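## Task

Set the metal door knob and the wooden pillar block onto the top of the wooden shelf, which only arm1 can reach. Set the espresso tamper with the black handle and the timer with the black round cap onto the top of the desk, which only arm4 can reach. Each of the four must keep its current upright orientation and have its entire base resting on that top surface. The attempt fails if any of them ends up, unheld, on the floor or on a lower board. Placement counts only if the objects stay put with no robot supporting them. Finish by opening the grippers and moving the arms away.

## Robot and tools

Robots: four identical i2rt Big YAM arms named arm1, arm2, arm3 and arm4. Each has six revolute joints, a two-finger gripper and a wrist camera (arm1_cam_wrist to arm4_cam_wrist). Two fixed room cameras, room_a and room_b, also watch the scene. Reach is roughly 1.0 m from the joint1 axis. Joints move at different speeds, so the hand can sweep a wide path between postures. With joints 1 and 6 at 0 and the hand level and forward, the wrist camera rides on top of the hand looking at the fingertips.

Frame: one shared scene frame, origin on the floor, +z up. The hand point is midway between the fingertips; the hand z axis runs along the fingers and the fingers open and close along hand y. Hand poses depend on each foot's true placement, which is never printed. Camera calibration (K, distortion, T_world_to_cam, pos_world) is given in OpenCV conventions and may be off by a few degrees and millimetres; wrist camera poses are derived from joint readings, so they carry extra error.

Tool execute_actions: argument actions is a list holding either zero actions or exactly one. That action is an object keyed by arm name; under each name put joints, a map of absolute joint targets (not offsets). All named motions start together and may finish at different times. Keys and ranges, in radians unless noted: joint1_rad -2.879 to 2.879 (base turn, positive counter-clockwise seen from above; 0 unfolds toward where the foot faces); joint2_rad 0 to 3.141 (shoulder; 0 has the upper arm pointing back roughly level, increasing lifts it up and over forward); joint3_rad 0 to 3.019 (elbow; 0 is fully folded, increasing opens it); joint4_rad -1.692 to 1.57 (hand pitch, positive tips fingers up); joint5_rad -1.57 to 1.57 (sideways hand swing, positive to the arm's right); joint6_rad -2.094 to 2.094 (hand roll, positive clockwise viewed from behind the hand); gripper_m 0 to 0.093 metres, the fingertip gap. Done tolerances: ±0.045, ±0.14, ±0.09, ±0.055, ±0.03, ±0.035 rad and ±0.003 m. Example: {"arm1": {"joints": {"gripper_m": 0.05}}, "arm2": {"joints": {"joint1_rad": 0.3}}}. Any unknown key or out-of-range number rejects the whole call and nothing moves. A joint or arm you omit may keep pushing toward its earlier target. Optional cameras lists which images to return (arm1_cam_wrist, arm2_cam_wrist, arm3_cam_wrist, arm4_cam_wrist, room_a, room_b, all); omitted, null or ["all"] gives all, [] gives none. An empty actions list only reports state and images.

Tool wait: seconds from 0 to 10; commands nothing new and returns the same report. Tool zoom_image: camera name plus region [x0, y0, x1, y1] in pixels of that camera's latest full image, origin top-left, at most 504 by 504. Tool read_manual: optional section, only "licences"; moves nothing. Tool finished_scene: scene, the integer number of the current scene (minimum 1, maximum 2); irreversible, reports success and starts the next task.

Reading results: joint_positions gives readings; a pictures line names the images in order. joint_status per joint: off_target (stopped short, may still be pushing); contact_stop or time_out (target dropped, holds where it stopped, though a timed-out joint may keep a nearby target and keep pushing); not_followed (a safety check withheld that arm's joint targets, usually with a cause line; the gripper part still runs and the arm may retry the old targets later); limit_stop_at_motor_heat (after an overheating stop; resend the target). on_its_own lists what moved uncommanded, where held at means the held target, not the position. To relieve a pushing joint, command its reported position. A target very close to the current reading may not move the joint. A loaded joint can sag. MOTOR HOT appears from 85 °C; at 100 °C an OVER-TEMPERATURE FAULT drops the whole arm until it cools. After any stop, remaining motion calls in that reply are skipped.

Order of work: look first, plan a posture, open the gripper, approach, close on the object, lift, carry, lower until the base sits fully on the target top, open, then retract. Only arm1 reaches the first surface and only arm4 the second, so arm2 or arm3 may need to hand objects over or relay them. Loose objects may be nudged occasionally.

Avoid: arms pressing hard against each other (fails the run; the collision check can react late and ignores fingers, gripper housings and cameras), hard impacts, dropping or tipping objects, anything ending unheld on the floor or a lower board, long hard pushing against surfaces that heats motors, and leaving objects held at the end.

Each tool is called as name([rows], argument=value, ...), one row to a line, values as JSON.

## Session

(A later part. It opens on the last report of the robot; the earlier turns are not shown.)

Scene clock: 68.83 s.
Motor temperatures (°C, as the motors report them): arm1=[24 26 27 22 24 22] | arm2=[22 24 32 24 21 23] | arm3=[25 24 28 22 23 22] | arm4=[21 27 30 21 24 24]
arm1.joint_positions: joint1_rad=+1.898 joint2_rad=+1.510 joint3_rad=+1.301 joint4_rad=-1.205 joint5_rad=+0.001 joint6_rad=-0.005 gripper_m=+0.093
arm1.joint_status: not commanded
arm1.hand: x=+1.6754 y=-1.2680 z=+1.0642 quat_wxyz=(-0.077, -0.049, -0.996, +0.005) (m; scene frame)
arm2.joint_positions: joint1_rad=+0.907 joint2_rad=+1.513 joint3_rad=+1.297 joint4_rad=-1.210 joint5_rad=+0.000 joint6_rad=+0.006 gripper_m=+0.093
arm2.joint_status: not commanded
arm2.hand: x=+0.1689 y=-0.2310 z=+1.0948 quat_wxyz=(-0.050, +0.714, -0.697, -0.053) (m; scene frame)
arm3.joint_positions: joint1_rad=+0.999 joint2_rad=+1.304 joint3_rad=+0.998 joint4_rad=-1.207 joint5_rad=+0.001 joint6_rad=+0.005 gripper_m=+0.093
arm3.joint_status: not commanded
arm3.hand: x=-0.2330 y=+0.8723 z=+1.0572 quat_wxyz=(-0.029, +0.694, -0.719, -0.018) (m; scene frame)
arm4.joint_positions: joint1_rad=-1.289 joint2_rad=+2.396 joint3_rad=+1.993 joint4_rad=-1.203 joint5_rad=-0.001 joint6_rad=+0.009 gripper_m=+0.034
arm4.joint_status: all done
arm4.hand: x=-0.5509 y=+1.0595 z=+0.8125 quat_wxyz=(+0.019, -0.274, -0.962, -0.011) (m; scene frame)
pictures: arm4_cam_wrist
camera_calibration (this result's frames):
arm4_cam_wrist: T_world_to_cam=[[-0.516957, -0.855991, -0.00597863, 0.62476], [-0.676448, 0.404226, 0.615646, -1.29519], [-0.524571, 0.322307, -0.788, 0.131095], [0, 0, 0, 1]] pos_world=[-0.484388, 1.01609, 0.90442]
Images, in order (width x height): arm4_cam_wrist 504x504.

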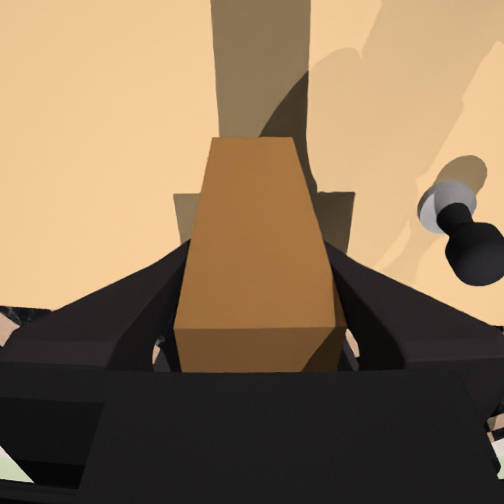

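execute_actions([
  {"arm4":{"joints":{"joint2_rad":2.44,"joint4_rad":-1.15}}},
], cameras=["arm4_cam_wrist"])

Scene clock: 70.87 s.
Motor temperatures (°C, as the motors report them): arm1=[24 26 27 22 24 22] | arm2=[22 24 32 24 21 23] | arm3=[25 24 28 22 23 22] | arm4=[21 27 30 21 24 24]
arm1.joint_positions: joint1_rad=+1.898 joint2_rad=+1.510 joint3_rad=+1.301 joint4_rad=-1.205 joint5_rad=+0.001 joint6_rad=-0.005 gripper_m=+0.093
arm1.joint_status: not commanded
arm1.hand: x=+1.6754 y=-1.2680 z=+1.0642 quat_wxyz=(-0.077, -0.049, -0.996, +0.005) (m; scene frame)
arm2.joint_positions: joint1_rad=+0.907 joint2_rad=+1.513 joint3_rad=+1.297 joint4_rad=-1.210 joint5_rad=+0.000 joint6_rad=+0.006 gripper_m=+0.093
arm2.joint_status: not commanded
arm2.hand: x=+0.1689 y=-0.2310 z=+1.0948 quat_wxyz=(-0.050, +0.714, -0.697, -0.053) (m; scene frame)
arm3.joint_positions: joint1_rad=+0.999 joint2_rad=+1.304 joint3_rad=+0.998 joint4_rad=-1.207 joint5_rad=+0.001 joint6_rad=+0.005 gripper_m=+0.093
arm3.joint_status: not commanded
arm3.hand: x=-0.2330 y=+0.8723 z=+1.0572 quat_wxyz=(-0.029, +0.694, -0.719, -0.018) (m; scene frame)
arm4.joint_positions: joint1_rad=-1.289 joint2_rad=+2.451 joint3_rad=+1.993 joint4_rad=-1.163 joint5_rad=-0.001 joint6_rad=+0.009 gripper_m=+0.034
arm4.joint_status: all done
arm4.hand: x=-0.5522 y=+1.0608 z=+0.7755 quat_wxyz=(+0.026, -0.274, -0.961, -0.013) (m; scene frame)
pictures: arm4_cam_wrist
camera_calibration (this result's frames):
arm4_cam_wrist: T_world_to_cam=[[-0.516914, -0.856016, -0.00602846, 0.62498], [-0.668605, 0.399326, 0.627301, -1.27334], [-0.534572, 0.328291, -0.778754, 0.0817719], [0, 0, 0, 1]] pos_world=[-0.48459, 1.01663, 0.866217]
Images, in order (width x height): arm4_cam_wrist 504x504.

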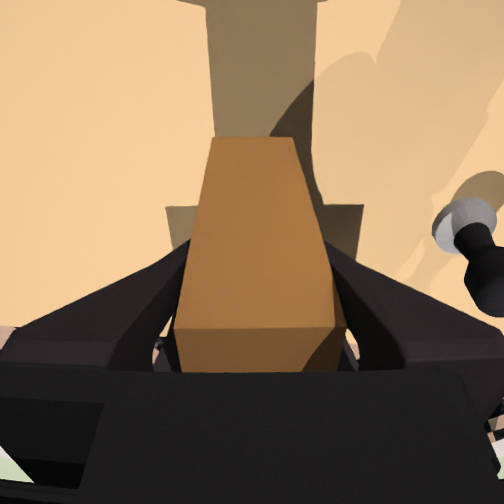

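execute_actions([
  {"arm4":{"joints":{"joint2_rad":2.49,"joint4_rad":-1.09}}},
], cameras=["arm4_cam_wrist"])

Scene clock: 73.13 s.
Motor temperatures (°C, as the motors report them): arm1=[24 26 27 22 24 22] | arm2=[22 24 32 24 21 23] | arm3=[25 24 28 22 23 22] | arm4=[21 27 30 21 24 24]
arm1.joint_positions: joint1_rad=+1.898 joint2_rad=+1.510 joint3_rad=+1.301 joint4_rad=-1.205 joint5_rad=+0.001 joint6_rad=-0.005 gripper_m=+0.093
arm1.joint_status: not commanded
arm1.hand: x=+1.6754 y=-1.2680 z=+1.0642 quat_wxyz=(-0.077, -0.049, -0.996, +0.005) (m; scene frame)
arm2.joint_positions: joint1_rad=+0.907 joint2_rad=+1.513 joint3_rad=+1.297 joint4_rad=-1.210 joint5_rad=+0.000 joint6_rad=+0.006 gripper_m=+0.093
arm2.joint_status: not commanded
arm2.hand: x=+0.1689 y=-0.2310 z=+1.0948 quat_wxyz=(-0.050, +0.714, -0.697, -0.053) (m; scene frame)
arm3.joint_positions: joint1_rad=+0.999 joint2_rad=+1.304 joint3_rad=+0.998 joint4_rad=-1.207 joint5_rad=+0.001 joint6_rad=+0.005 gripper_m=+0.093
arm3.joint_status: not commanded
arm3.hand: x=-0.2330 y=+0.8723 z=+1.0572 quat_wxyz=(-0.029, +0.694, -0.719, -0.018) (m; scene frame)
arm4.joint_positions: joint1_rad=-1.289 joint2_rad=+2.498 joint3_rad=+1.993 joint4_rad=-1.102 joint5_rad=-0.001 joint6_rad=+0.009 gripper_m=+0.034
arm4.joint_status: all done
arm4.hand: x=-0.5492 y=+1.0593 z=+0.7435 quat_wxyz=(+0.020, -0.274, -0.961, -0.011) (m; scene frame)
pictures: arm4_cam_wrist
camera_calibration (this result's frames):
arm4_cam_wrist: T_world_to_cam=[[-0.516953, -0.855993, -0.00598244, 0.624994], [-0.67585, 0.403852, 0.616548, -1.25146], [-0.525344, 0.32277, -0.787295, 0.0762153], [0, 0, 0, 1]] pos_world=[-0.48267, 1.0158, 0.835331]
Images, in order (width x height): arm4_cam_wrist 504x504.

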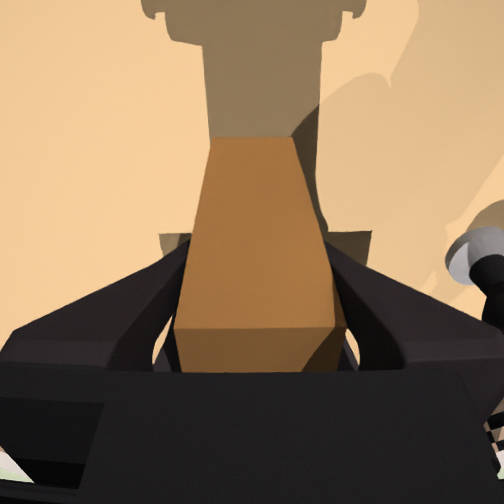

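execute_actions([
  {"arm4":{"joints":{"joint2_rad":2.53,"joint4_rad":-1.05}}},
], cameras=["arm4_cam_wrist"])

Scene clock: 75.50 s.
Motor temperatures (°C, as the motors report them): arm1=[24 26 27 22 24 22] | arm2=[22 24 32 24 21 23] | arm3=[25 24 28 22 23 22] | arm4=[21 27 30 21 24 24]
arm1.joint_positions: joint1_rad=+1.898 joint2_rad=+1.510 joint3_rad=+1.301 joint4_rad=-1.205 joint5_rad=+0.001 joint6_rad=-0.005 gripper_m=+0.093
arm1.joint_status: not commanded
arm1.hand: x=+1.6754 y=-1.2680 z=+1.0642 quat_wxyz=(-0.077, -0.049, -0.996, +0.005) (m; scene frame)
arm2.joint_positions: joint1_rad=+0.907 joint2_rad=+1.513 joint3_rad=+1.297 joint4_rad=-1.210 joint5_rad=+0.000 joint6_rad=+0.006 gripper_m=+0.093
arm2.joint_status: not commanded
arm2.hand: x=+0.1689 y=-0.2310 z=+1.0948 quat_wxyz=(-0.050, +0.714, -0.697, -0.053) (m; scene frame)
arm3.joint_positions: joint1_rad=+0.999 joint2_rad=+1.304 joint3_rad=+0.998 joint4_rad=-1.207 joint5_rad=+0.001 joint6_rad=+0.005 gripper_m=+0.093
arm3.joint_status: not commanded
arm3.hand: x=-0.2330 y=+0.8723 z=+1.0572 quat_wxyz=(-0.029, +0.694, -0.719, -0.018) (m; scene frame)
arm4.joint_positions: joint1_rad=-1.289 joint2_rad=+2.536 joint3_rad=+1.993 joint4_rad=-1.063 joint5_rad=-0.001 joint6_rad=+0.009 gripper_m=+0.034
arm4.joint_status: all done
arm4.hand: x=-0.5498 y=+1.0599 z=+0.7179 quat_wxyz=(+0.019, -0.274, -0.962, -0.011) (m; scene frame)
pictures: arm4_cam_wrist
camera_calibration (this result's frames):
arm4_cam_wrist: T_world_to_cam=[[-0.516957, -0.855991, -0.00597863, 0.625076], [-0.676448, 0.404226, 0.615646, -1.23642], [-0.524571, 0.322307, -0.788, 0.0569685], [0, 0, 0, 1]] pos_world=[-0.483353, 1.01649, 0.809827]
Images, in order (width x height): arm4_cam_wrist 504x504.

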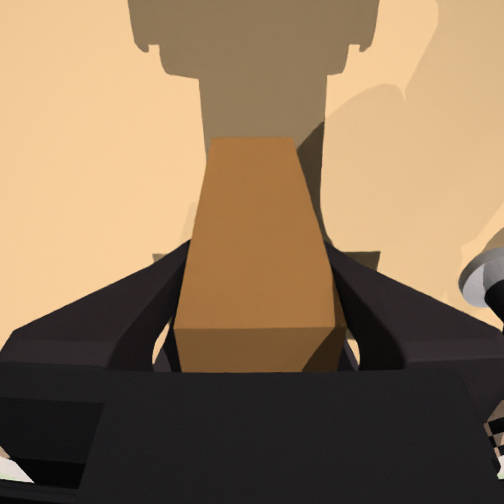

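execute_actions([
  {"arm4":{"joints":{"joint2_rad":2.57,"joint4_rad":-1.01}}},
], cameras=["arm4_cam_wrist"])

Scene clock: 77.47 s.
Motor temperatures (°C, as the motors report them): arm1=[24 26 27 22 24 22] | arm2=[22 24 32 24 21 23] | arm3=[25 24 28 22 23 22] | arm4=[21 27 30 21 24 24]
arm1.joint_positions: joint1_rad=+1.898 joint2_rad=+1.510 joint3_rad=+1.301 joint4_rad=-1.205 joint5_rad=+0.001 joint6_rad=-0.005 gripper_m=+0.093
arm1.joint_status: not commanded
arm1.hand: x=+1.6754 y=-1.2680 z=+1.0642 quat_wxyz=(-0.077, -0.049, -0.996, +0.005) (m; scene frame)
arm2.joint_positions: joint1_rad=+0.907 joint2_rad=+1.513 joint3_rad=+1.297 joint4_rad=-1.210 joint5_rad=+0.000 joint6_rad=+0.006 gripper_m=+0.093
arm2.joint_status: not commanded
arm2.hand: x=+0.1689 y=-0.2310 z=+1.0948 quat_wxyz=(-0.050, +0.714, -0.697, -0.053) (m; scene frame)
arm3.joint_positions: joint1_rad=+0.999 joint2_rad=+1.304 joint3_rad=+0.998 joint4_rad=-1.207 joint5_rad=+0.001 joint6_rad=+0.005 gripper_m=+0.093
arm3.joint_status: not commanded
arm3.hand: x=-0.2330 y=+0.8723 z=+1.0572 quat_wxyz=(-0.029, +0.694, -0.719, -0.018) (m; scene frame)
arm4.joint_positions: joint1_rad=-1.289 joint2_rad=+2.577 joint3_rad=+1.993 joint4_rad=-1.023 joint5_rad=-0.001 joint6_rad=+0.009 gripper_m=+0.034
arm4.joint_status: all done
arm4.hand: x=-0.5518 y=+1.0615 z=+0.6903 quat_wxyz=(+0.020, -0.274, -0.961, -0.011) (m; scene frame)
pictures: arm4_cam_wrist
camera_calibration (this result's frames):
arm4_cam_wrist: T_world_to_cam=[[-0.516954, -0.855992, -0.00598117, 0.625182], [-0.676049, 0.403976, 0.616247, -1.22133], [-0.525087, 0.322615, -0.78753, 0.032775], [0, 0, 0, 1]] pos_world=[-0.485282, 1.01797, 0.782195]
Images, in order (width x height): arm4_cam_wrist 504x504.

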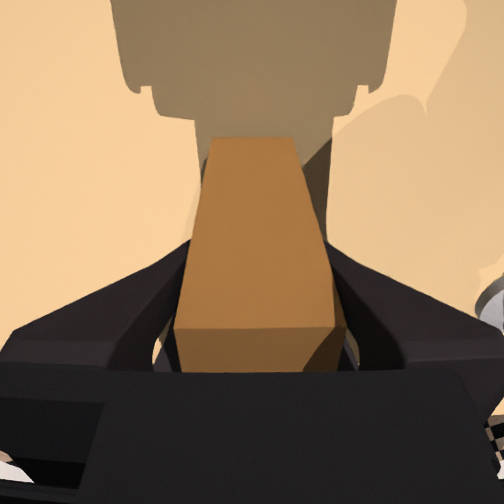

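execute_actions([
  {"arm4":{"joints":{"joint2_rad":2.61,"joint4_rad":-0.97}}},
], cameras=["arm4_cam_wrist"])

Scene clock: 80.10 s.
Motor temperatures (°C, as the motors report them): arm1=[24 26 27 22 24 22] | arm2=[22 24 32 24 21 23] | arm3=[25 24 28 22 23 22] | arm4=[21 27 30 22 24 24]
arm1.joint_positions: joint1_rad=+1.898 joint2_rad=+1.510 joint3_rad=+1.301 joint4_rad=-1.205 joint5_rad=+0.001 joint6_rad=-0.005 gripper_m=+0.093
arm1.joint_status: not commanded
arm1.hand: x=+1.6754 y=-1.2680 z=+1.0642 quat_wxyz=(-0.077, -0.049, -0.996, +0.005) (m; scene frame)
arm2.joint_positions: joint1_rad=+0.907 joint2_rad=+1.513 joint3_rad=+1.297 joint4_rad=-1.210 joint5_rad=+0.000 joint6_rad=+0.006 gripper_m=+0.093
arm2.joint_status: not commanded
arm2.hand: x=+0.1689 y=-0.2310 z=+1.0948 quat_wxyz=(-0.050, +0.714, -0.697, -0.053) (m; scene frame)
arm3.joint_positions: joint1_rad=+0.999 joint2_rad=+1.304 joint3_rad=+0.998 joint4_rad=-1.207 joint5_rad=+0.001 joint6_rad=+0.005 gripper_m=+0.093
arm3.joint_status: not commanded
arm3.hand: x=-0.2330 y=+0.8723 z=+1.0572 quat_wxyz=(-0.029, +0.694, -0.719, -0.018) (m; scene frame)
arm4.joint_positions: joint1_rad=-1.289 joint2_rad=+2.593 joint3_rad=+1.994 joint4_rad=-0.983 joint5_rad=-0.002 joint6_rad=+0.009 gripper_m=+0.034
arm4.joint_status: all done
arm4.hand: x=-0.5470 y=+1.0587 z=+0.6798 quat_wxyz=(+0.007, -0.274, -0.962, -0.008) (m; scene frame)
pictures: arm4_cam_wrist
camera_calibration (this result's frames):
arm4_cam_wrist: T_world_to_cam=[[-0.517035, -0.855941, -0.00627741, 0.625368], [-0.689493, 0.412123, 0.595612, -1.21247], [-0.507222, 0.31228, -0.803248, 0.059281], [0, 0, 0, 1]] pos_world=[-0.482587, 1.01645, 0.773707]
Images, in order (width x height): arm4_cam_wrist 504x504.

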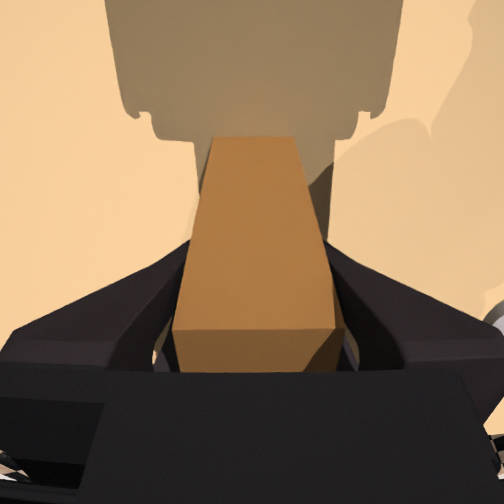

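execute_actions([
  {"arm4":{"joints":{"joint2_rad":2.593,"gripper_m":0.093}}},
], cameras=[])

execute_actions([
  {"arm4":{"joints":{"joint2_rad":2.25,"joint4_rad":-1.32}}},
], cameras=[])

execute_actions([
  {"arm4":{"joints":{"joint1_rad":-1.894,"joint2_rad":2.36,"joint3_rad":2.03,"joint4_rad":-1.19,"joint6_rad":0.785}},"arm3":{"joints":{"joint1_rad":1.53,"joint2_rad":2.2,"joint3_rad":1.69,"joint4_rad":-1.03,"joint6_rad":-0.55}}},
], cameras=["arm4_cam_wrist","arm3_cam_wrist"])

Scene clock: 92.93 s.
Motor temperatures (°C, as the motors report them): arm1=[24 26 28 22 24 22] | arm2=[22 24 32 24 21 23] | arm3=[25 24 28 22 23 22] | arm4=[21 27 30 22 24 24]
arm1.joint_positions: joint1_rad=+1.898 joint2_rad=+1.510 joint3_rad=+1.301 joint4_rad=-1.205 joint5_rad=+0.001 joint6_rad=-0.005 gripper_m=+0.093
arm1.joint_status: not commanded
arm1.hand: x=+1.6754 y=-1.2680 z=+1.0642 quat_wxyz=(-0.077, -0.049, -0.996, +0.005) (m; scene frame)
arm2.joint_positions: joint1_rad=+0.907 joint2_rad=+1.513 joint3_rad=+1.297 joint4_rad=-1.210 joint5_rad=+0.000 joint6_rad=+0.006 gripper_m=+0.093
arm2.joint_status: not commanded
arm2.hand: x=+0.1689 y=-0.2310 z=+1.0948 quat_wxyz=(-0.050, +0.714, -0.697, -0.053) (m; scene frame)
arm3.joint_positions: joint1_rad=+0.999 joint2_rad=+1.304 joint3_rad=+0.998 joint4_rad=-1.207 joint5_rad=+0.001 joint6_rad=+0.005 gripper_m=+0.093
arm3.joint_status: not commanded
arm3.hand: x=-0.2330 y=+0.8723 z=+1.0572 quat_wxyz=(-0.029, +0.694, -0.719, -0.018) (m; scene frame)
arm4.joint_positions: joint1_rad=-1.289 joint2_rad=+2.593 joint3_rad=+1.994 joint4_rad=-0.983 joint5_rad=-0.002 joint6_rad=+0.009 gripper_m=+0.093
arm4.joint_status: all done
arm4.hand: x=-0.5470 y=+1.0587 z=+0.6798 quat_wxyz=(+0.007, -0.274, -0.962, -0.008) (m; scene frame)
pictures: none
No camera images: the call's "cameras" was empty. Leave "cameras" out to get every camera's image.

Scene clock: 94.50 s.
Motor temperatures (°C, as the motors report them): arm1=[24 26 28 22 24 22] | arm2=[22 24 32 24 21 23] | arm3=[25 24 28 22 23 22] | arm4=[21 27 30 22 24 24]
arm1.joint_positions: joint1_rad=+1.898 joint2_rad=+1.510 joint3_rad=+1.301 joint4_rad=-1.205 joint5_rad=+0.001 joint6_rad=-0.005 gripper_m=+0.093
arm1.joint_status: not commanded
arm1.hand: x=+1.6754 y=-1.2680 z=+1.0642 quat_wxyz=(-0.077, -0.049, -0.996, +0.005) (m; scene frame)
arm2.joint_positions: joint1_rad=+0.907 joint2_rad=+1.513 joint3_rad=+1.297 joint4_rad=-1.210 joint5_rad=+0.000 joint6_rad=+0.006 gripper_m=+0.093
arm2.joint_status: not commanded
arm2.hand: x=+0.1689 y=-0.2310 z=+1.0948 quat_wxyz=(-0.050, +0.714, -0.697, -0.053) (m; scene frame)
arm3.joint_positions: joint1_rad=+0.999 joint2_rad=+1.304 joint3_rad=+0.998 joint4_rad=-1.207 joint5_rad=+0.001 joint6_rad=+0.005 gripper_m=+0.093
arm3.joint_status: not commanded
arm3.hand: x=-0.2330 y=+0.8723 z=+1.0572 quat_wxyz=(-0.029, +0.694, -0.719, -0.018) (m; scene frame)
arm4.joint_positions: joint1_rad=-1.289 joint2_rad=+2.261 joint3_rad=+2.019 joint4_rad=-1.309 joint5_rad=-0.002 joint6_rad=+0.009 gripper_m=+0.093
arm4.joint_status: all done
arm4.hand: x=-0.5487 y=+1.0572 z=+0.9123 quat_wxyz=(-0.007, -0.274, -0.962, -0.004) (m; scene frame)
pictures: none
No camera images: the call's "cameras" was empty. Leave "cameras" out to get every camera's image.

Scene clock: 96.37 s.
Motor temperatures (°C, as the motors report them): arm1=[24 26 28 22 24 22] | arm2=[22 24 32 24 21 23] | arm3=[25 24 28 22 23 22] | arm4=[21 27 30 22 24 24]
arm1.joint_positions: joint1_rad=+1.898 joint2_rad=+1.510 joint3_rad=+1.301 joint4_rad=-1.205 joint5_rad=+0.001 joint6_rad=-0.005 gripper_m=+0.093
arm1.joint_status: not commanded
arm1.hand: x=+1.6754 y=-1.2680 z=+1.0642 quat_wxyz=(-0.077, -0.049, -0.996, +0.005) (m; scene frame)
arm2.joint_positions: joint1_rad=+0.907 joint2_rad=+1.513 joint3_rad=+1.297 joint4_rad=-1.210 joint5_rad=+0.000 joint6_rad=+0.006 gripper_m=+0.093
arm2.joint_status: not commanded
arm2.hand: x=+0.1689 y=-0.2310 z=+1.0948 quat_wxyz=(-0.050, +0.714, -0.697, -0.053) (m; scene frame)
arm3.joint_positions: joint1_rad=+1.531 joint2_rad=+2.221 joint3_rad=+1.648 joint4_rad=-1.034 joint5_rad=+0.000 joint6_rad=-0.542 gripper_m=+0.093
arm3.joint_status: all done
arm3.hand: x=-0.5382 y=+1.0501 z=+0.8395 quat_wxyz=(+0.007, +0.965, -0.261, +0.018) (m; scene frame)
arm4.joint_positions: joint1_rad=-1.881 joint2_rad=+2.381 joint3_rad=+2.019 joint4_rad=-1.196 joint5_rad=+0.000 joint6_rad=+0.772 gripper_m=+0.093
arm4.joint_status: all done
arm4.hand: x=-0.8446 y=+0.7787 z=+0.8291 quat_wxyz=(-0.001, -0.816, -0.578, -0.002) (m; scene frame)
pictures: arm3_cam_wrist, arm4_cam_wrist
camera_calibration (this result's frames):
arm3_cam_wrist: T_world_to_cam=[[0.512737, 0.858464, -0.0118072, -0.616178], [0.679625, -0.397441, 0.616563, 0.272784], [0.524605, -0.324159, -0.787217, 1.40874], [0, 0, 0, 1]] pos_world=[-0.608487, 1.09404, 0.933523]
arm4_cam_wrist: T_world_to_cam=[[-0.946804, 0.321812, 0.000458471, -1.05292], [0.26185, 0.76956, 0.582418, -0.855024], [0.187076, 0.551556, -0.812889, 0.523793], [0, 0, 0, 1]] pos_world=[-0.871005, 0.707932, 0.92425]
Images, in order (width x height): arm3_cam_wrist 504x504, arm4_cam_wrist 504x504.

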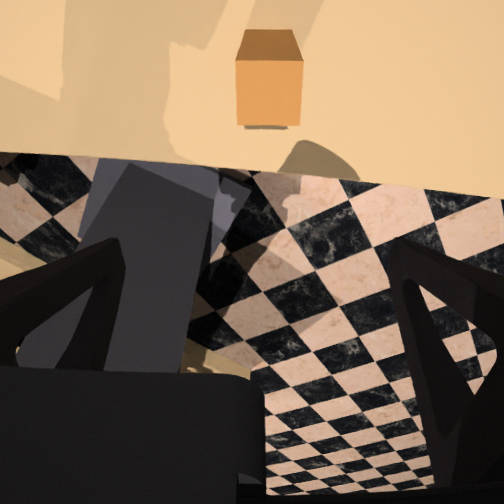

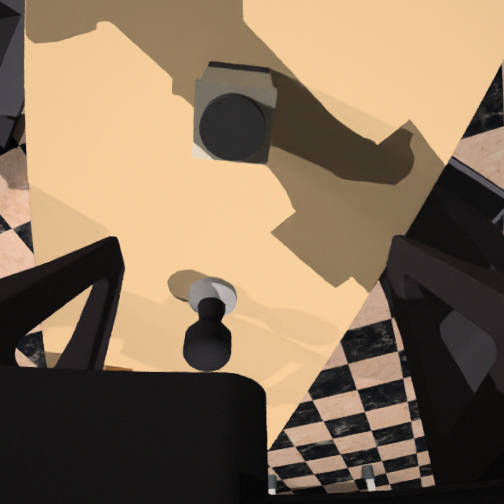

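execute_actions([
  {"arm4":{"joints":{"joint2_rad":2.5,"joint3_rad":2.03,"joint4_rad":-1.06}},"arm3":{"joints":{"joint1_rad":1.535,"joint2_rad":2.32,"joint3_rad":1.75,"joint4_rad":-0.97}}},
], cameras=["arm4_cam_wrist","arm3_cam_wrist"])

execute_actions([
  {"arm4":{"joints":{"joint2_rad":2.61,"joint4_rad":-0.95}},"arm3":{"joints":{"joint2_rad":2.47,"joint4_rad":-0.82}}},
], cameras=["arm4_cam_wrist","arm3_cam_wrist"])

Scene clock: 105.43 s.
Motor temperatures (°C, as the motors report them): arm1=[24 26 28 22 24 22] | arm2=[22 24 32 24 21 23] | arm3=[25 25 29 22 23 22] | arm4=[21 27 29 22 24 24]
arm1.joint_positions: joint1_rad=+1.898 joint2_rad=+1.510 joint3_rad=+1.301 joint4_rad=-1.205 joint5_rad=+0.001 joint6_rad=-0.005 gripper_m=+0.093
arm1.joint_status: not commanded
arm1.hand: x=+1.6754 y=-1.2680 z=+1.0642 quat_wxyz=(-0.077, -0.049, -0.996, +0.005) (m; scene frame)
arm2.joint_positions: joint1_rad=+0.907 joint2_rad=+1.513 joint3_rad=+1.297 joint4_rad=-1.210 joint5_rad=+0.000 joint6_rad=+0.006 gripper_m=+0.093
arm2.joint_status: not commanded
arm2.hand: x=+0.1689 y=-0.2310 z=+1.0948 quat_wxyz=(-0.050, +0.714, -0.697, -0.053) (m; scene frame)
arm3.joint_positions: joint1_rad=+1.531 joint2_rad=+2.321 joint3_rad=+1.723 joint4_rad=-0.980 joint5_rad=+0.000 joint6_rad=-0.542 gripper_m=+0.093
arm3.joint_status: all done
arm3.hand: x=-0.5504 y=+1.0737 z=+0.8019 quat_wxyz=(-0.004, +0.965, -0.261, +0.008) (m; scene frame)
arm4.joint_positions: joint1_rad=-1.881 joint2_rad=+2.521 joint3_rad=+2.013 joint4_rad=-1.073 joint5_rad=+0.000 joint6_rad=+0.772 gripper_m=+0.093
arm4.joint_status: all done
arm4.hand: x=-0.8459 y=+0.7823 z=+0.7319 quat_wxyz=(+0.010, -0.816, -0.577, -0.004) (m; scene frame)
pictures: arm3_cam_wrist, arm4_cam_wrist
camera_calibration (this result's frames):
arm3_cam_wrist: T_world_to_cam=[[0.511934, 0.859019, 0.0030768, -0.64359], [0.688534, -0.41247, 0.59648, 0.350801], [0.513657, -0.30324, -0.802622, 1.37707], [0, 0, 0, 1]] pos_world=[-0.619406, 1.11514, 0.898003]
arm4_cam_wrist: T_world_to_cam=[[-0.946626, 0.321911, 0.0164967, -1.06694], [0.267824, 0.757034, 0.595961, -0.795976], [0.179358, 0.56857, -0.802844, 0.41583], [0, 0, 0, 1]] pos_world=[-0.871395, 0.709612, 0.825818]
Images, in order (width x height): arm3_cam_wrist 504x504, arm4_cam_wrist 504x504.

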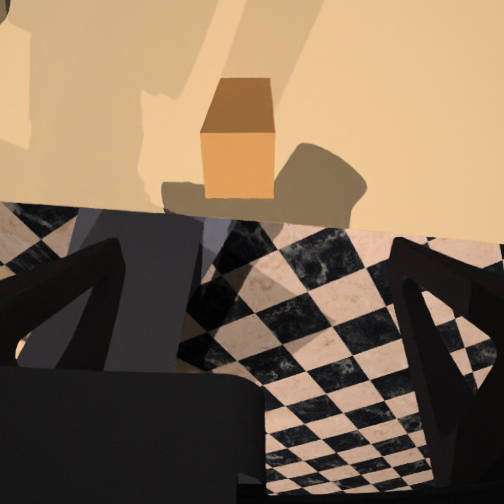

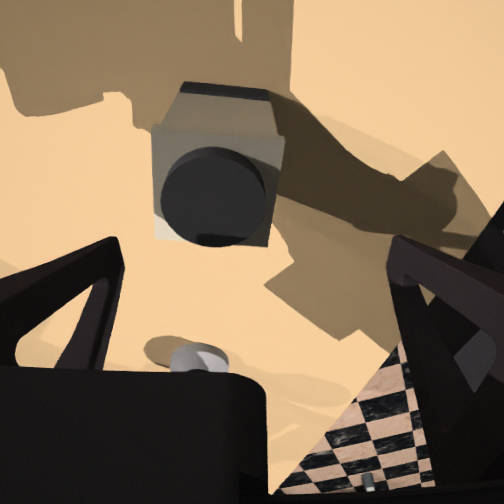

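Scene clock: 106.50 s.
Motor temperatures (°C, as the motors report them): arm1=[24 26 28 22 24 22] | arm2=[22 24 32 24 21 23] | arm3=[25 25 29 22 23 22] | arm4=[21 27 29 22 24 24]
arm1.joint_positions: joint1_rad=+1.898 joint2_rad=+1.510 joint3_rad=+1.301 joint4_rad=-1.205 joint5_rad=+0.001 joint6_rad=-0.005 gripper_m=+0.093
arm1.joint_status: not commanded
arm1.hand: x=+1.6754 y=-1.2680 z=+1.0642 quat_wxyz=(-0.077, -0.049, -0.996, +0.005) (m; scene frame)
arm2.joint_positions: joint1_rad=+0.907 joint2_rad=+1.513 joint3_rad=+1.297 joint4_rad=-1.210 joint5_rad=+0.000 joint6_rad=+0.006 gripper_m=+0.093
arm2.joint_status: not commanded
arm2.hand: x=+0.1689 y=-0.2310 z=+1.0948 quat_wxyz=(-0.050, +0.714, -0.697, -0.053) (m; scene frame)
arm3.joint_positions: joint1_rad=+1.531 joint2_rad=+2.489 joint3_rad=+1.727 joint4_rad=-0.834 joint5_rad=+0.000 joint6_rad=-0.542 gripper_m=+0.093
arm3.joint_status: all done
arm3.hand: x=-0.5443 y=+1.0660 z=+0.6985 quat_wxyz=(+0.003, +0.965, -0.261, +0.014) (m; scene frame)
arm4.joint_positions: joint1_rad=-1.881 joint2_rad=+2.627 joint3_rad=+2.013 joint4_rad=-0.963 joint5_rad=+0.000 joint6_rad=+0.772 gripper_m=+0.093
arm4.joint_status: all done
arm4.hand: x=-0.8481 y=+0.7879 z=+0.6595 quat_wxyz=(+0.008, -0.816, -0.577, -0.003) (m; scene frame)
pictures: arm3_cam_wrist, arm4_cam_wrist
camera_calibration (this result's frames):
arm3_cam_wrist: T_world_to_cam=[[0.512213, 0.858835, -0.00640613, -0.632819], [0.682997, -0.402797, 0.609319, 0.382745], [0.520724, -0.316476, -0.792899, 1.29975], [0, 0, 0, 1]] pos_world=[-0.614085, 1.10899, 0.7933]
arm4_cam_wrist: T_world_to_cam=[[-0.946646, 0.321977, 0.0138681, -1.06798], [0.266884, 0.759091, 0.593763, -0.757329], [0.180651, 0.565784, -0.804521, 0.359313], [0, 0, 0, 1]] pos_world=[-0.873792, 0.715453, 0.753559]
Images, in order (width x height): arm3_cam_wrist 504x504, arm4_cam_wrist 504x504.

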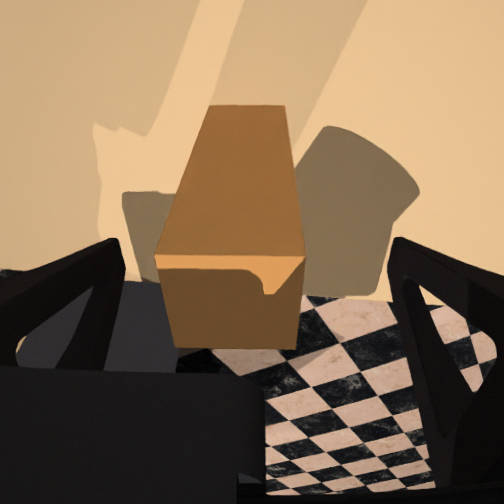

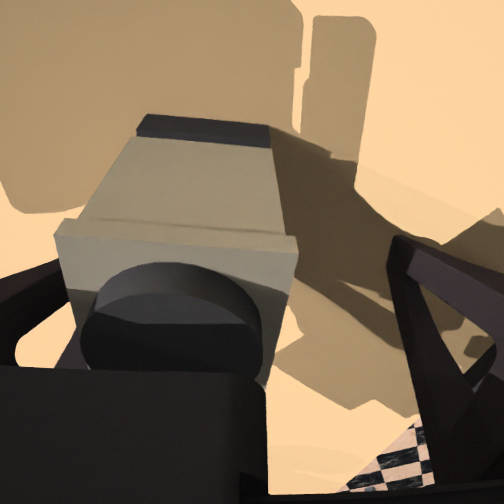

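execute_actions([
  {"arm4":{"joints":{"joint1_rad":-1.85,"joint3_rad":2.08,"joint2_rad":2.63,"joint4_rad":-1.0}},"arm3":{"joints":{"joint2_rad":2.5,"joint4_rad":-0.79}}},
], cameras=["arm4_cam_wrist"])

execute_actions([
  {"arm4":{"joints":{"gripper_m":0}},"arm3":{"joints":{"gripper_m":0}}},
], cameras=["arm4_cam_wrist","arm3_cam_wrist"])

Scene clock: 111.20 s.
Motor temperatures (°C, as the motors report them): arm1=[24 26 28 22 24 22] | arm2=[22 24 32 24 21 23] | arm3=[25 25 29 22 23 22] | arm4=[21 27 29 22 24 24]
arm1.joint_positions: joint1_rad=+1.898 joint2_rad=+1.510 joint3_rad=+1.301 joint4_rad=-1.205 joint5_rad=+0.001 joint6_rad=-0.005 gripper_m=+0.093
arm1.joint_status: not commanded
arm1.hand: x=+1.6754 y=-1.2680 z=+1.0642 quat_wxyz=(-0.077, -0.049, -0.996, +0.005) (m; scene frame)
arm2.joint_positions: joint1_rad=+0.907 joint2_rad=+1.513 joint3_rad=+1.297 joint4_rad=-1.210 joint5_rad=+0.000 joint6_rad=+0.006 gripper_m=+0.093
arm2.joint_status: not commanded
arm2.hand: x=+0.1689 y=-0.2310 z=+1.0948 quat_wxyz=(-0.050, +0.714, -0.697, -0.053) (m; scene frame)
arm3.joint_positions: joint1_rad=+1.531 joint2_rad=+2.489 joint3_rad=+1.727 joint4_rad=-0.805 joint5_rad=+0.000 joint6_rad=-0.542 gripper_m=+0.093
arm3.joint_status: all done
arm3.hand: x=-0.5477 y=+1.0723 z=+0.6984 quat_wxyz=(-0.008, +0.965, -0.261, +0.004) (m; scene frame)
arm4.joint_positions: joint1_rad=-1.861 joint2_rad=+2.627 joint3_rad=+2.037 joint4_rad=-0.987 joint5_rad=+0.000 joint6_rad=+0.773 gripper_m=+0.093
arm4.joint_status: all done
arm4.hand: x=-0.8332 y=+0.7893 z=+0.6670 quat_wxyz=(+0.008, -0.811, -0.585, -0.004) (m; scene frame)
pictures: arm4_cam_wrist
camera_calibration (this result's frames):
arm4_cam_wrist: T_world_to_cam=[[-0.952845, 0.303125, 0.0141831, -1.04492], [0.251835, 0.763812, 0.594281, -0.783487], [0.169308, 0.56983, -0.804132, 0.349], [0, 0, 0, 1]] pos_world=[-0.857428, 0.716309, 0.761074]
Images, in order (width x height): arm4_cam_wrist 504x504.

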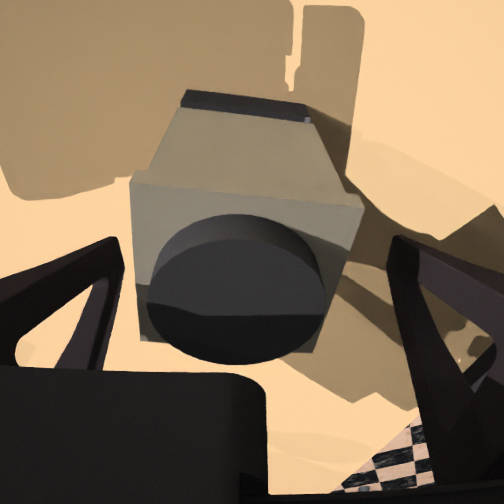

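Scene clock: 111.90 s.
Motor temperatures (°C, as the motors report them): arm1=[24 26 28 22 24 22] | arm2=[22 24 32 24 21 23] | arm3=[25 25 29 22 23 22] | arm4=[21 27 29 22 24 24]
arm1.joint_positions: joint1_rad=+1.898 joint2_rad=+1.510 joint3_rad=+1.301 joint4_rad=-1.205 joint5_rad=+0.001 joint6_rad=-0.005 gripper_m=+0.093
arm1.joint_status: not commanded
arm1.hand: x=+1.6754 y=-1.2680 z=+1.0642 quat_wxyz=(-0.077, -0.049, -0.996, +0.005) (m; scene frame)
arm2.joint_positions: joint1_rad=+0.907 joint2_rad=+1.513 joint3_rad=+1.297 joint4_rad=-1.210 joint5_rad=+0.000 joint6_rad=+0.006 gripper_m=+0.093
arm2.joint_status: not commanded
arm2.hand: x=+0.1689 y=-0.2310 z=+1.0948 quat_wxyz=(-0.050, +0.714, -0.697, -0.053) (m; scene frame)
arm3.joint_positions: joint1_rad=+1.531 joint2_rad=+2.489 joint3_rad=+1.727 joint4_rad=-0.804 joint5_rad=+0.001 joint6_rad=-0.543 gripper_m=+0.034
arm3.joint_status: gripper_m off_target (ended at +0.034, target +0.000)
arm3.hand: x=-0.5478 y=+1.0726 z=+0.6984 quat_wxyz=(-0.008, +0.965, -0.260, +0.004) (m; scene frame)
arm4.joint_positions: joint1_rad=-1.861 joint2_rad=+2.627 joint3_rad=+2.037 joint4_rad=-0.990 joint5_rad=+0.000 joint6_rad=+0.773 gripper_m=+0.045
arm4.joint_status: gripper_m off_target (ended at +0.045, target +0.000)
arm4.hand: x=-0.8335 y=+0.7898 z=+0.6670 quat_wxyz=(+0.010, -0.811, -0.585, -0.004) (m; scene frame)
pictures: arm3_cam_wrist, arm4_cam_wrist
camera_calibration (this result's frames):
arm3_cam_wrist: T_world_to_cam=[[0.511146, 0.859443, 0.0094045, -0.648963], [0.692095, -0.418056, 0.588417, 0.423825], [0.509642, -0.294258, -0.808503, 1.28462], [0, 0, 0, 1]] pos_world=[-0.616311, 1.11294, 0.795339]
arm4_cam_wrist: T_world_to_cam=[[-0.952598, 0.303808, 0.0160503, -1.04694], [0.253212, 0.762501, 0.595378, -0.78233], [0.168642, 0.571221, -0.803285, 0.346569], [0, 0, 0, 1]] pos_world=[-0.85766, 0.716627, 0.76098]
Images, in order (width x height): arm3_cam_wrist 504x504, arm4_cam_wrist 504x504.

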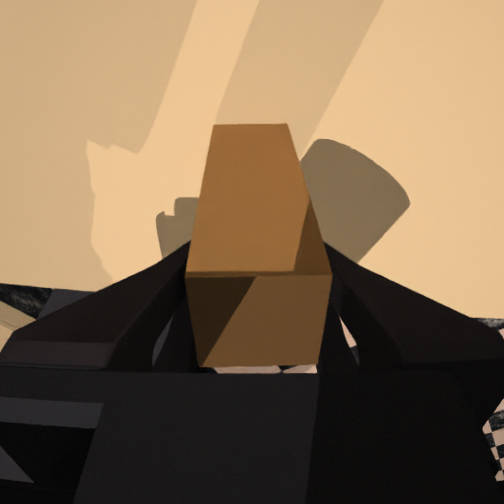

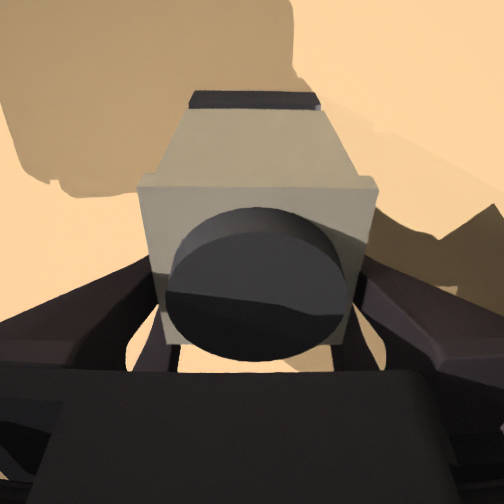

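execute_actions([
  {"arm4":{"joints":{"joint2_rad":1.8,"joint3_rad":1.5,"joint4_rad":-1.27}},"arm3":{"joints":{"joint2_rad":1.7,"joint3_rad":1.4,"joint4_rad":-1.27}}},
], cameras=[])

execute_actions([
  {"arm4":{"joints":{"joint1_rad":1.7,"joint6_rad":0}},"arm3":{"joints":{"joint1_rad":-1.6,"joint6_rad":0}},"arm2":{"joints":{"joint1_rad":0.0}}},
], cameras=[])

execute_actions([
  {"arm4":{"joints":{"joint2_rad":2.2,"joint3_rad":1.78,"joint4_rad":-1.12}},"arm3":{"joints":{"joint2_rad":2.05,"joint3_rad":1.58,"joint4_rad":-1.08}}},
], cameras=["arm4_cam_wrist","arm3_cam_wrist","room_a","room_b"])

Scene clock: 119.30 s.
Motor temperatures (°C, as the motors report them): arm1=[24 26 28 22 24 22] | arm2=[22 24 32 24 21 23] | arm3=[25 25 28 22 23 22] | arm4=[21 27 30 21 24 24]
arm1.joint_positions: joint1_rad=+1.898 joint2_rad=+1.510 joint3_rad=+1.301 joint4_rad=-1.205 joint5_rad=+0.001 joint6_rad=-0.005 gripper_m=+0.093
arm1.joint_status: not commanded
arm1.hand: x=+1.6754 y=-1.2680 z=+1.0642 quat_wxyz=(-0.077, -0.049, -0.996, +0.005) (m; scene frame)
arm2.joint_positions: joint1_rad=+0.907 joint2_rad=+1.513 joint3_rad=+1.297 joint4_rad=-1.210 joint5_rad=+0.000 joint6_rad=+0.006 gripper_m=+0.093
arm2.joint_status: not commanded
arm2.hand: x=+0.1689 y=-0.2310 z=+1.0948 quat_wxyz=(-0.050, +0.714, -0.697, -0.053) (m; scene frame)
arm3.joint_positions: joint1_rad=+1.531 joint2_rad=+1.695 joint3_rad=+1.399 joint4_rad=-1.258 joint5_rad=+0.001 joint6_rad=-0.543 gripper_m=+0.034
arm3.joint_status: all done
arm3.hand: x=-0.4873 y=+0.9504 z=+1.0419 quat_wxyz=(-0.012, +0.965, -0.260, +0.000) (m; scene frame)
arm4.joint_positions: joint1_rad=-1.861 joint2_rad=+1.809 joint3_rad=+1.489 joint4_rad=-1.259 joint5_rad=+0.000 joint6_rad=+0.773 gripper_m=+0.045
arm4.joint_status: all done
arm4.hand: x=-0.9040 y=+0.9318 z=+0.9864 quat_wxyz=(+0.009, -0.811, -0.585, -0.003) (m; scene frame)
pictures: none
No camera images: the call's "cameras" was empty. Leave "cameras" out to get every camera's image.

Scene clock: 122.13 s.
Motor temperatures (°C, as the motors report them): arm1=[24 26 28 22 24 22] | arm2=[22 24 32 24 21 23] | arm3=[25 25 28 22 23 22] | arm4=[21 27 30 21 24 24]
arm1.joint_positions: joint1_rad=+1.898 joint2_rad=+1.510 joint3_rad=+1.301 joint4_rad=-1.205 joint5_rad=+0.001 joint6_rad=-0.005 gripper_m=+0.093
arm1.joint_status: not commanded
arm1.hand: x=+1.6754 y=-1.2680 z=+1.0642 quat_wxyz=(-0.077, -0.049, -0.996, +0.005) (m; scene frame)
arm2.joint_positions: joint1_rad=-0.007 joint2_rad=+1.513 joint3_rad=+1.297 joint4_rad=-1.210 joint5_rad=+0.000 joint6_rad=+0.006 gripper_m=+0.093
arm2.joint_status: all done
arm2.hand: x=+0.5514 y=-0.4048 z=+1.0943 quat_wxyz=(-0.068, +0.334, -0.940, -0.025) (m; scene frame)
arm3.joint_positions: joint1_rad=-1.608 joint2_rad=+1.703 joint3_rad=+1.399 joint4_rad=-1.258 joint5_rad=+0.001 joint6_rad=-0.006 gripper_m=+0.034
arm3.joint_status: all done
arm3.hand: x=-0.0017 y=+0.0635 z=+1.0370 quat_wxyz=(-0.007, -0.506, -0.862, -0.005) (m; scene frame)
arm4.joint_positions: joint1_rad=+1.707 joint2_rad=+1.811 joint3_rad=+1.489 joint4_rad=-1.259 joint5_rad=-0.002 joint6_rad=+0.010 gripper_m=+0.045
arm4.joint_status: all done
arm4.hand: x=-1.5530 y=+1.7588 z=+0.9957 quat_wxyz=(-0.003, +0.939, -0.344, +0.002) (m; scene frame)
pictures: none
No camera images: the call's "cameras" was empty. Leave "cameras" out to get every camera's image.

Scene clock: 123.60 s.
Motor temperatures (°C, as the motors report them): arm1=[24 26 28 22 24 22] | arm2=[22 24 32 24 21 23] | arm3=[25 25 28 22 23 22] | arm4=[21 27 30 21 24 24]
arm1.joint_positions: joint1_rad=+1.898 joint2_rad=+1.510 joint3_rad=+1.301 joint4_rad=-1.205 joint5_rad=+0.001 joint6_rad=-0.005 gripper_m=+0.093
arm1.joint_status: not commanded
arm1.hand: x=+1.6754 y=-1.2680 z=+1.0642 quat_wxyz=(-0.077, -0.049, -0.996, +0.005) (m; scene frame)
arm2.joint_positions: joint1_rad=-0.007 joint2_rad=+1.513 joint3_rad=+1.297 joint4_rad=-1.210 joint5_rad=+0.000 joint6_rad=+0.006 gripper_m=+0.093
arm2.joint_status: not commanded
arm2.hand: x=+0.5514 y=-0.4048 z=+1.0943 quat_wxyz=(-0.068, +0.334, -0.940, -0.025) (m; scene frame)
arm3.joint_positions: joint1_rad=-1.608 joint2_rad=+2.075 joint3_rad=+1.550 joint4_rad=-1.088 joint5_rad=+0.001 joint6_rad=-0.006 gripper_m=+0.034
arm3.joint_status: all done
arm3.hand: x=+0.0382 y=-0.0041 z=+0.8926 quat_wxyz=(+0.015, -0.506, -0.862, -0.018) (m; scene frame)
arm4.joint_positions: joint1_rad=+1.707 joint2_rad=+2.225 joint3_rad=+1.734 joint4_rad=-1.124 joint5_rad=-0.002 joint6_rad=+0.010 gripper_m=+0.045
arm4.joint_status: all done
arm4.hand: x=-1.6259 y=+1.8208 z=+0.8452 quat_wxyz=(+0.003, +0.939, -0.344, +0.018) (m; scene frame)
pictures: arm3_cam_wrist, arm4_cam_wrist, room_a, room_b
camera_calibration (this result's frames):
arm3_cam_wrist: T_world_to_cam=[[-0.877722, -0.478608, -0.0232011, 0.0517245], [-0.388078, 0.681629, 0.620304, -0.528862], [-0.281068, 0.553458, -0.784018, 0.837939], [0, 0, 0, 1]] pos_world=[0.0756773, -0.0785203, 0.986215]
arm4_cam_wrist: T_world_to_cam=[[0.636473, 0.771217, 0.0112727, -0.381223], [0.606767, -0.509671, 0.609974, 1.40495], [0.476168, -0.381392, -0.792341, 2.25958], [0, 0, 0, 1]] pos_world=[-1.68578, 1.87186, 0.937672]
Images, in order (width x height): arm3_cam_wrist 504x504, arm4_cam_wrist 504x504, room_a 672x504, room_b 672x504.

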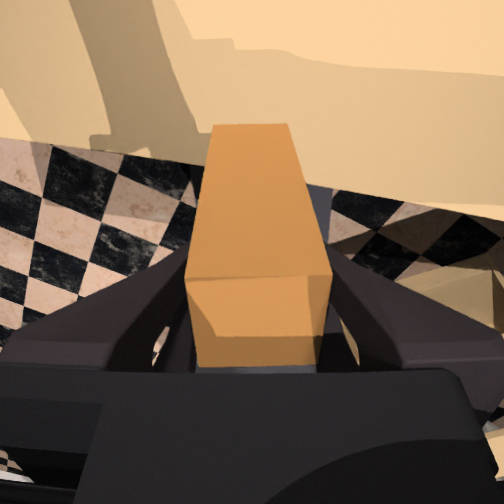

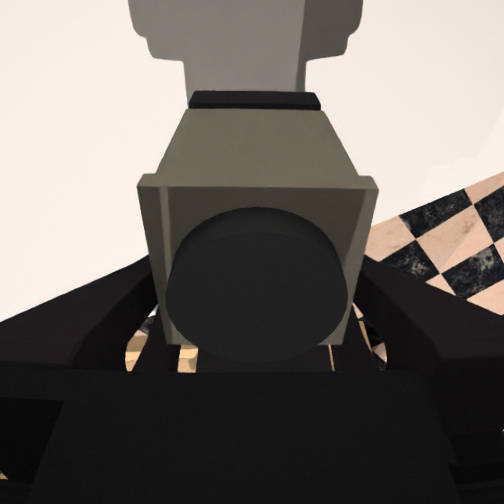

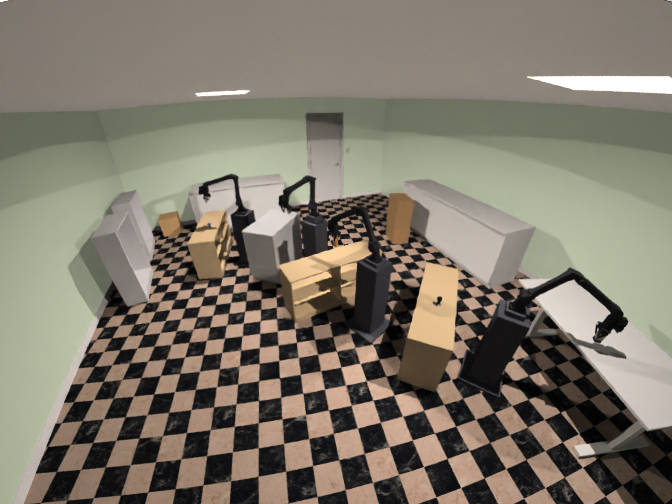

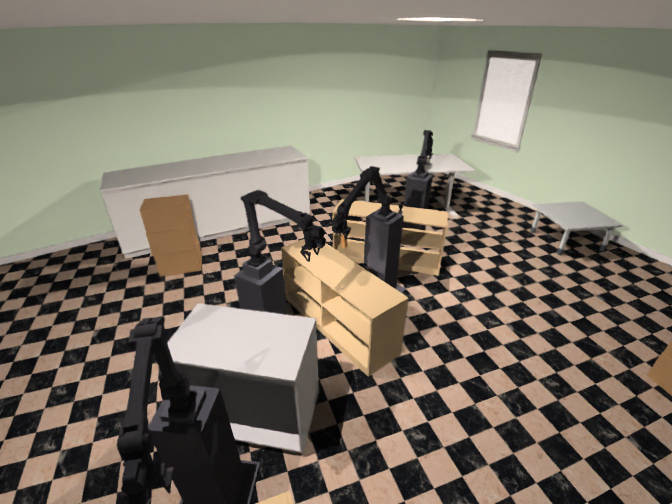

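execute_actions([
  {"arm4":{"joints":{"joint1_rad":1.85,"joint2_rad":2.3,"joint3_rad":2.08,"joint4_rad":-1.32}},"arm3":{"joints":{"joint2_rad":2.31,"joint3_rad":2.23,"joint4_rad":-1.44}}},
], cameras=["arm4_cam_wrist","arm3_cam_wrist","room_b"])

Scene clock: 132.70 s.
Motor temperatures (°C, as the motors report them): arm1=[24 26 28 22 24 22] | arm2=[22 24 32 24 21 23] | arm3=[25 26 29 22 23 22] | arm4=[21 27 30 21 24 24]
arm1.joint_positions: joint1_rad=+1.898 joint2_rad=+1.510 joint3_rad=+1.301 joint4_rad=-1.205 joint5_rad=+0.001 joint6_rad=-0.005 gripper_m=+0.093
arm1.joint_status: not commanded
arm1.hand: x=+1.6754 y=-1.2680 z=+1.0642 quat_wxyz=(-0.077, -0.049, -0.996, +0.005) (m; scene frame)
arm2.joint_positions: joint1_rad=-0.007 joint2_rad=+1.513 joint3_rad=+1.297 joint4_rad=-1.210 joint5_rad=+0.000 joint6_rad=+0.006 gripper_m=+0.093
arm2.joint_status: not commanded
arm2.hand: x=+0.5514 y=-0.4048 z=+1.0943 quat_wxyz=(-0.068, +0.334, -0.940, -0.025) (m; scene frame)
arm3.joint_positions: joint1_rad=-1.608 joint2_rad=+2.313 joint3_rad=+2.191 joint4_rad=-1.427 joint5_rad=+0.001 joint6_rad=-0.006 gripper_m=+0.034
arm3.joint_status: all done
arm3.hand: x=+0.0988 y=-0.1169 z=+0.9717 quat_wxyz=(-0.013, -0.506, -0.862, -0.001) (m; scene frame)
arm4.joint_positions: joint1_rad=+1.860 joint2_rad=+2.315 joint3_rad=+2.034 joint4_rad=-1.309 joint5_rad=-0.002 joint6_rad=+0.010 gripper_m=+0.045
arm4.joint_status: all done
arm4.hand: x=-1.7315 y=+1.7715 z=+0.8916 quat_wxyz=(-0.002, +0.962, -0.271, +0.007) (m; scene frame)
pictures: arm3_cam_wrist, arm4_cam_wrist, room_b
camera_calibration (this result's frames):
arm3_cam_wrist: T_world_to_cam=[[-0.877504, -0.478997, -0.0234373, 0.0529222], [-0.405819, 0.715629, 0.568495, -0.421332], [-0.255535, 0.508368, -0.822353, 1.00886], [0, 0, 0, 1]] pos_world=[0.133254, -0.186006, 1.07041]
arm4_cam_wrist: T_world_to_cam=[[0.511906, 0.858951, 0.0124983, -0.648693], [0.688798, -0.419108, 0.591528, 1.41357], [0.513332, -0.294198, -0.806187, 2.2501], [0, 0, 0, 1]] pos_world=[-1.79664, 1.81161, 0.98594]
Images, in order (width x height): arm3_cam_wrist 504x504, arm4_cam_wrist 504x504, room_b 672x504.

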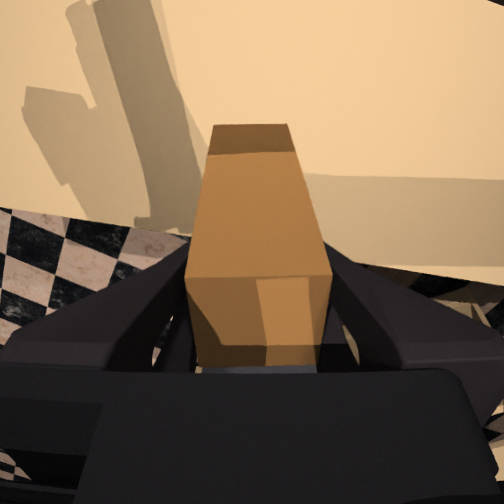

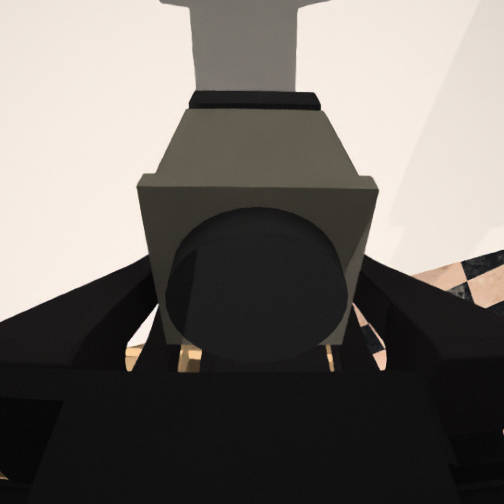

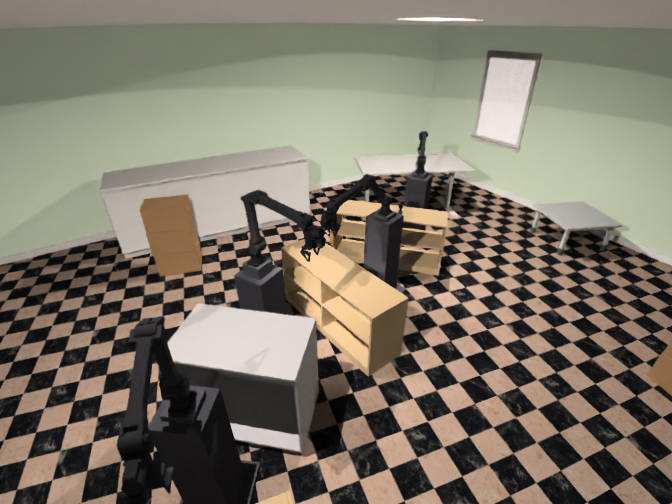

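execute_actions([
  {"arm4":{"joints":{"joint2_rad":2.43,"joint4_rad":-1.18}},"arm3":{"joints":{"joint2_rad":2.3,"joint3_rad":1.76,"joint4_rad":-1.0}}},
], cameras=[])

execute_actions([
  {"arm4":{"joints":{"joint2_rad":2.48,"joint4_rad":-1.14}},"arm3":{"joints":{"joint2_rad":2.43,"joint4_rad":-0.87}}},
], cameras=["arm4_cam_wrist","arm3_cam_wrist","room_b"])

Scene clock: 141.47 s.
Motor temperatures (°C, as the motors report them): arm1=[24 26 28 22 24 22] | arm2=[22 24 32 24 21 23] | arm3=[25 26 30 22 23 22] | arm4=[21 27 31 21 24 24]
arm1.joint_positions: joint1_rad=+1.898 joint2_rad=+1.510 joint3_rad=+1.301 joint4_rad=-1.205 joint5_rad=+0.001 joint6_rad=-0.005 gripper_m=+0.093
arm1.joint_status: not commanded
arm1.hand: x=+1.6754 y=-1.2680 z=+1.0642 quat_wxyz=(-0.077, -0.049, -0.996, +0.005) (m; scene frame)
arm2.joint_positions: joint1_rad=-0.007 joint2_rad=+1.513 joint3_rad=+1.297 joint4_rad=-1.210 joint5_rad=+0.000 joint6_rad=+0.006 gripper_m=+0.093
arm2.joint_status: not commanded
arm2.hand: x=+0.5514 y=-0.4048 z=+1.0943 quat_wxyz=(-0.068, +0.334, -0.940, -0.025) (m; scene frame)
arm3.joint_positions: joint1_rad=-1.608 joint2_rad=+2.312 joint3_rad=+1.753 joint4_rad=-1.015 joint5_rad=+0.001 joint6_rad=-0.006 gripper_m=+0.034
arm3.joint_status: all done
arm3.hand: x=+0.0714 y=-0.0619 z=+0.8163 quat_wxyz=(-0.003, -0.506, -0.862, -0.007) (m; scene frame)
arm4.joint_positions: joint1_rad=+1.860 joint2_rad=+2.461 joint3_rad=+2.042 joint4_rad=-1.193 joint5_rad=-0.002 joint6_rad=+0.010 gripper_m=+0.045
arm4.joint_status: all done
arm4.hand: x=-1.7376 y=+1.7762 z=+0.7956 quat_wxyz=(+0.001, +0.962, -0.271, +0.017) (m; scene frame)
pictures: none
No camera images: the call's "cameras" was empty. Leave "cameras" out to get every camera's image.

Scene clock: 142.47 s.
Motor temperatures (°C, as the motors report them): arm1=[24 26 28 22 24 22] | arm2=[22 24 32 24 21 23] | arm3=[25 26 30 22 23 22] | arm4=[21 27 31 21 24 24]
arm1.joint_positions: joint1_rad=+1.898 joint2_rad=+1.510 joint3_rad=+1.301 joint4_rad=-1.205 joint5_rad=+0.001 joint6_rad=-0.005 gripper_m=+0.093
arm1.joint_status: not commanded
arm1.hand: x=+1.6754 y=-1.2680 z=+1.0642 quat_wxyz=(-0.077, -0.049, -0.996, +0.005) (m; scene frame)
arm2.joint_positions: joint1_rad=-0.007 joint2_rad=+1.513 joint3_rad=+1.297 joint4_rad=-1.210 joint5_rad=+0.000 joint6_rad=+0.006 gripper_m=+0.093
arm2.joint_status: not commanded
arm2.hand: x=+0.5514 y=-0.4048 z=+1.0943 quat_wxyz=(-0.068, +0.334, -0.940, -0.025) (m; scene frame)
arm3.joint_positions: joint1_rad=-1.608 joint2_rad=+2.451 joint3_rad=+1.749 joint4_rad=-0.884 joint5_rad=+0.001 joint6_rad=-0.006 gripper_m=+0.034
arm3.joint_status: all done
arm3.hand: x=+0.0699 y=-0.0560 z=+0.7274 quat_wxyz=(+0.003, -0.506, -0.862, -0.010) (m; scene frame)
arm4.joint_positions: joint1_rad=+1.860 joint2_rad=+2.484 joint3_rad=+2.042 joint4_rad=-1.154 joint5_rad=-0.002 joint6_rad=+0.010 gripper_m=+0.045
arm4.joint_status: all done
arm4.hand: x=-1.7415 y=+1.7787 z=+0.7796 quat_wxyz=(-0.001, +0.962, -0.271, +0.010) (m; scene frame)
pictures: arm3_cam_wrist, arm4_cam_wrist, room_b
camera_calibration (this result's frames):
arm3_cam_wrist: T_world_to_cam=[[-0.877627, -0.478777, -0.0233081, 0.0508986], [-0.396049, 0.696874, 0.597923, -0.360929], [-0.270029, 0.533985, -0.801215, 0.756685], [0, 0, 0, 1]] pos_world=[0.106051, -0.128167, 0.823261]
arm4_cam_wrist: T_world_to_cam=[[0.511891, 0.85896, 0.0124885, -0.648401], [0.68586, -0.4174, 0.596132, 1.47805], [0.517266, -0.296589, -0.802789, 2.17546], [0, 0, 0, 1]] pos_world=[-1.80712, 1.81911, 0.873424]
Images, in order (width x height): arm3_cam_wrist 504x504, arm4_cam_wrist 504x504, room_b 672x504.

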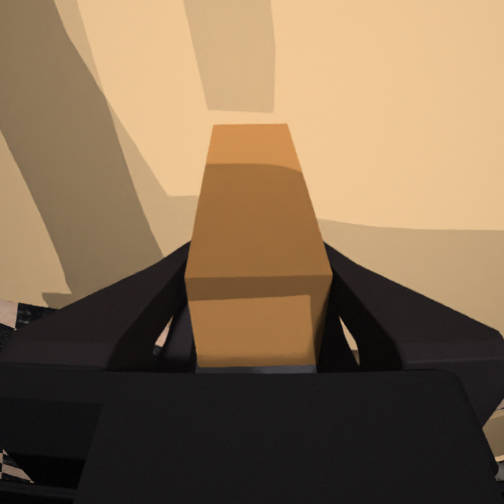

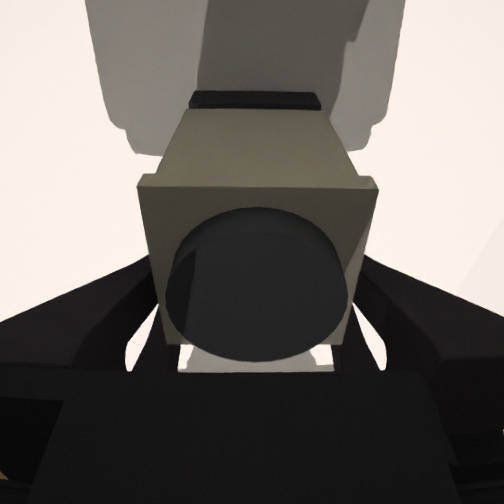

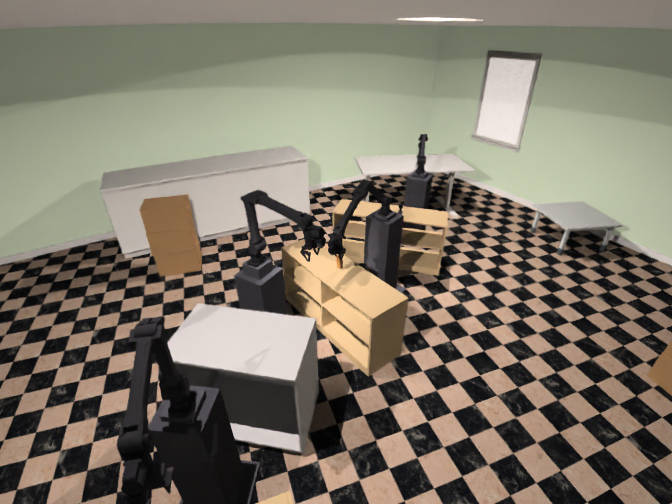

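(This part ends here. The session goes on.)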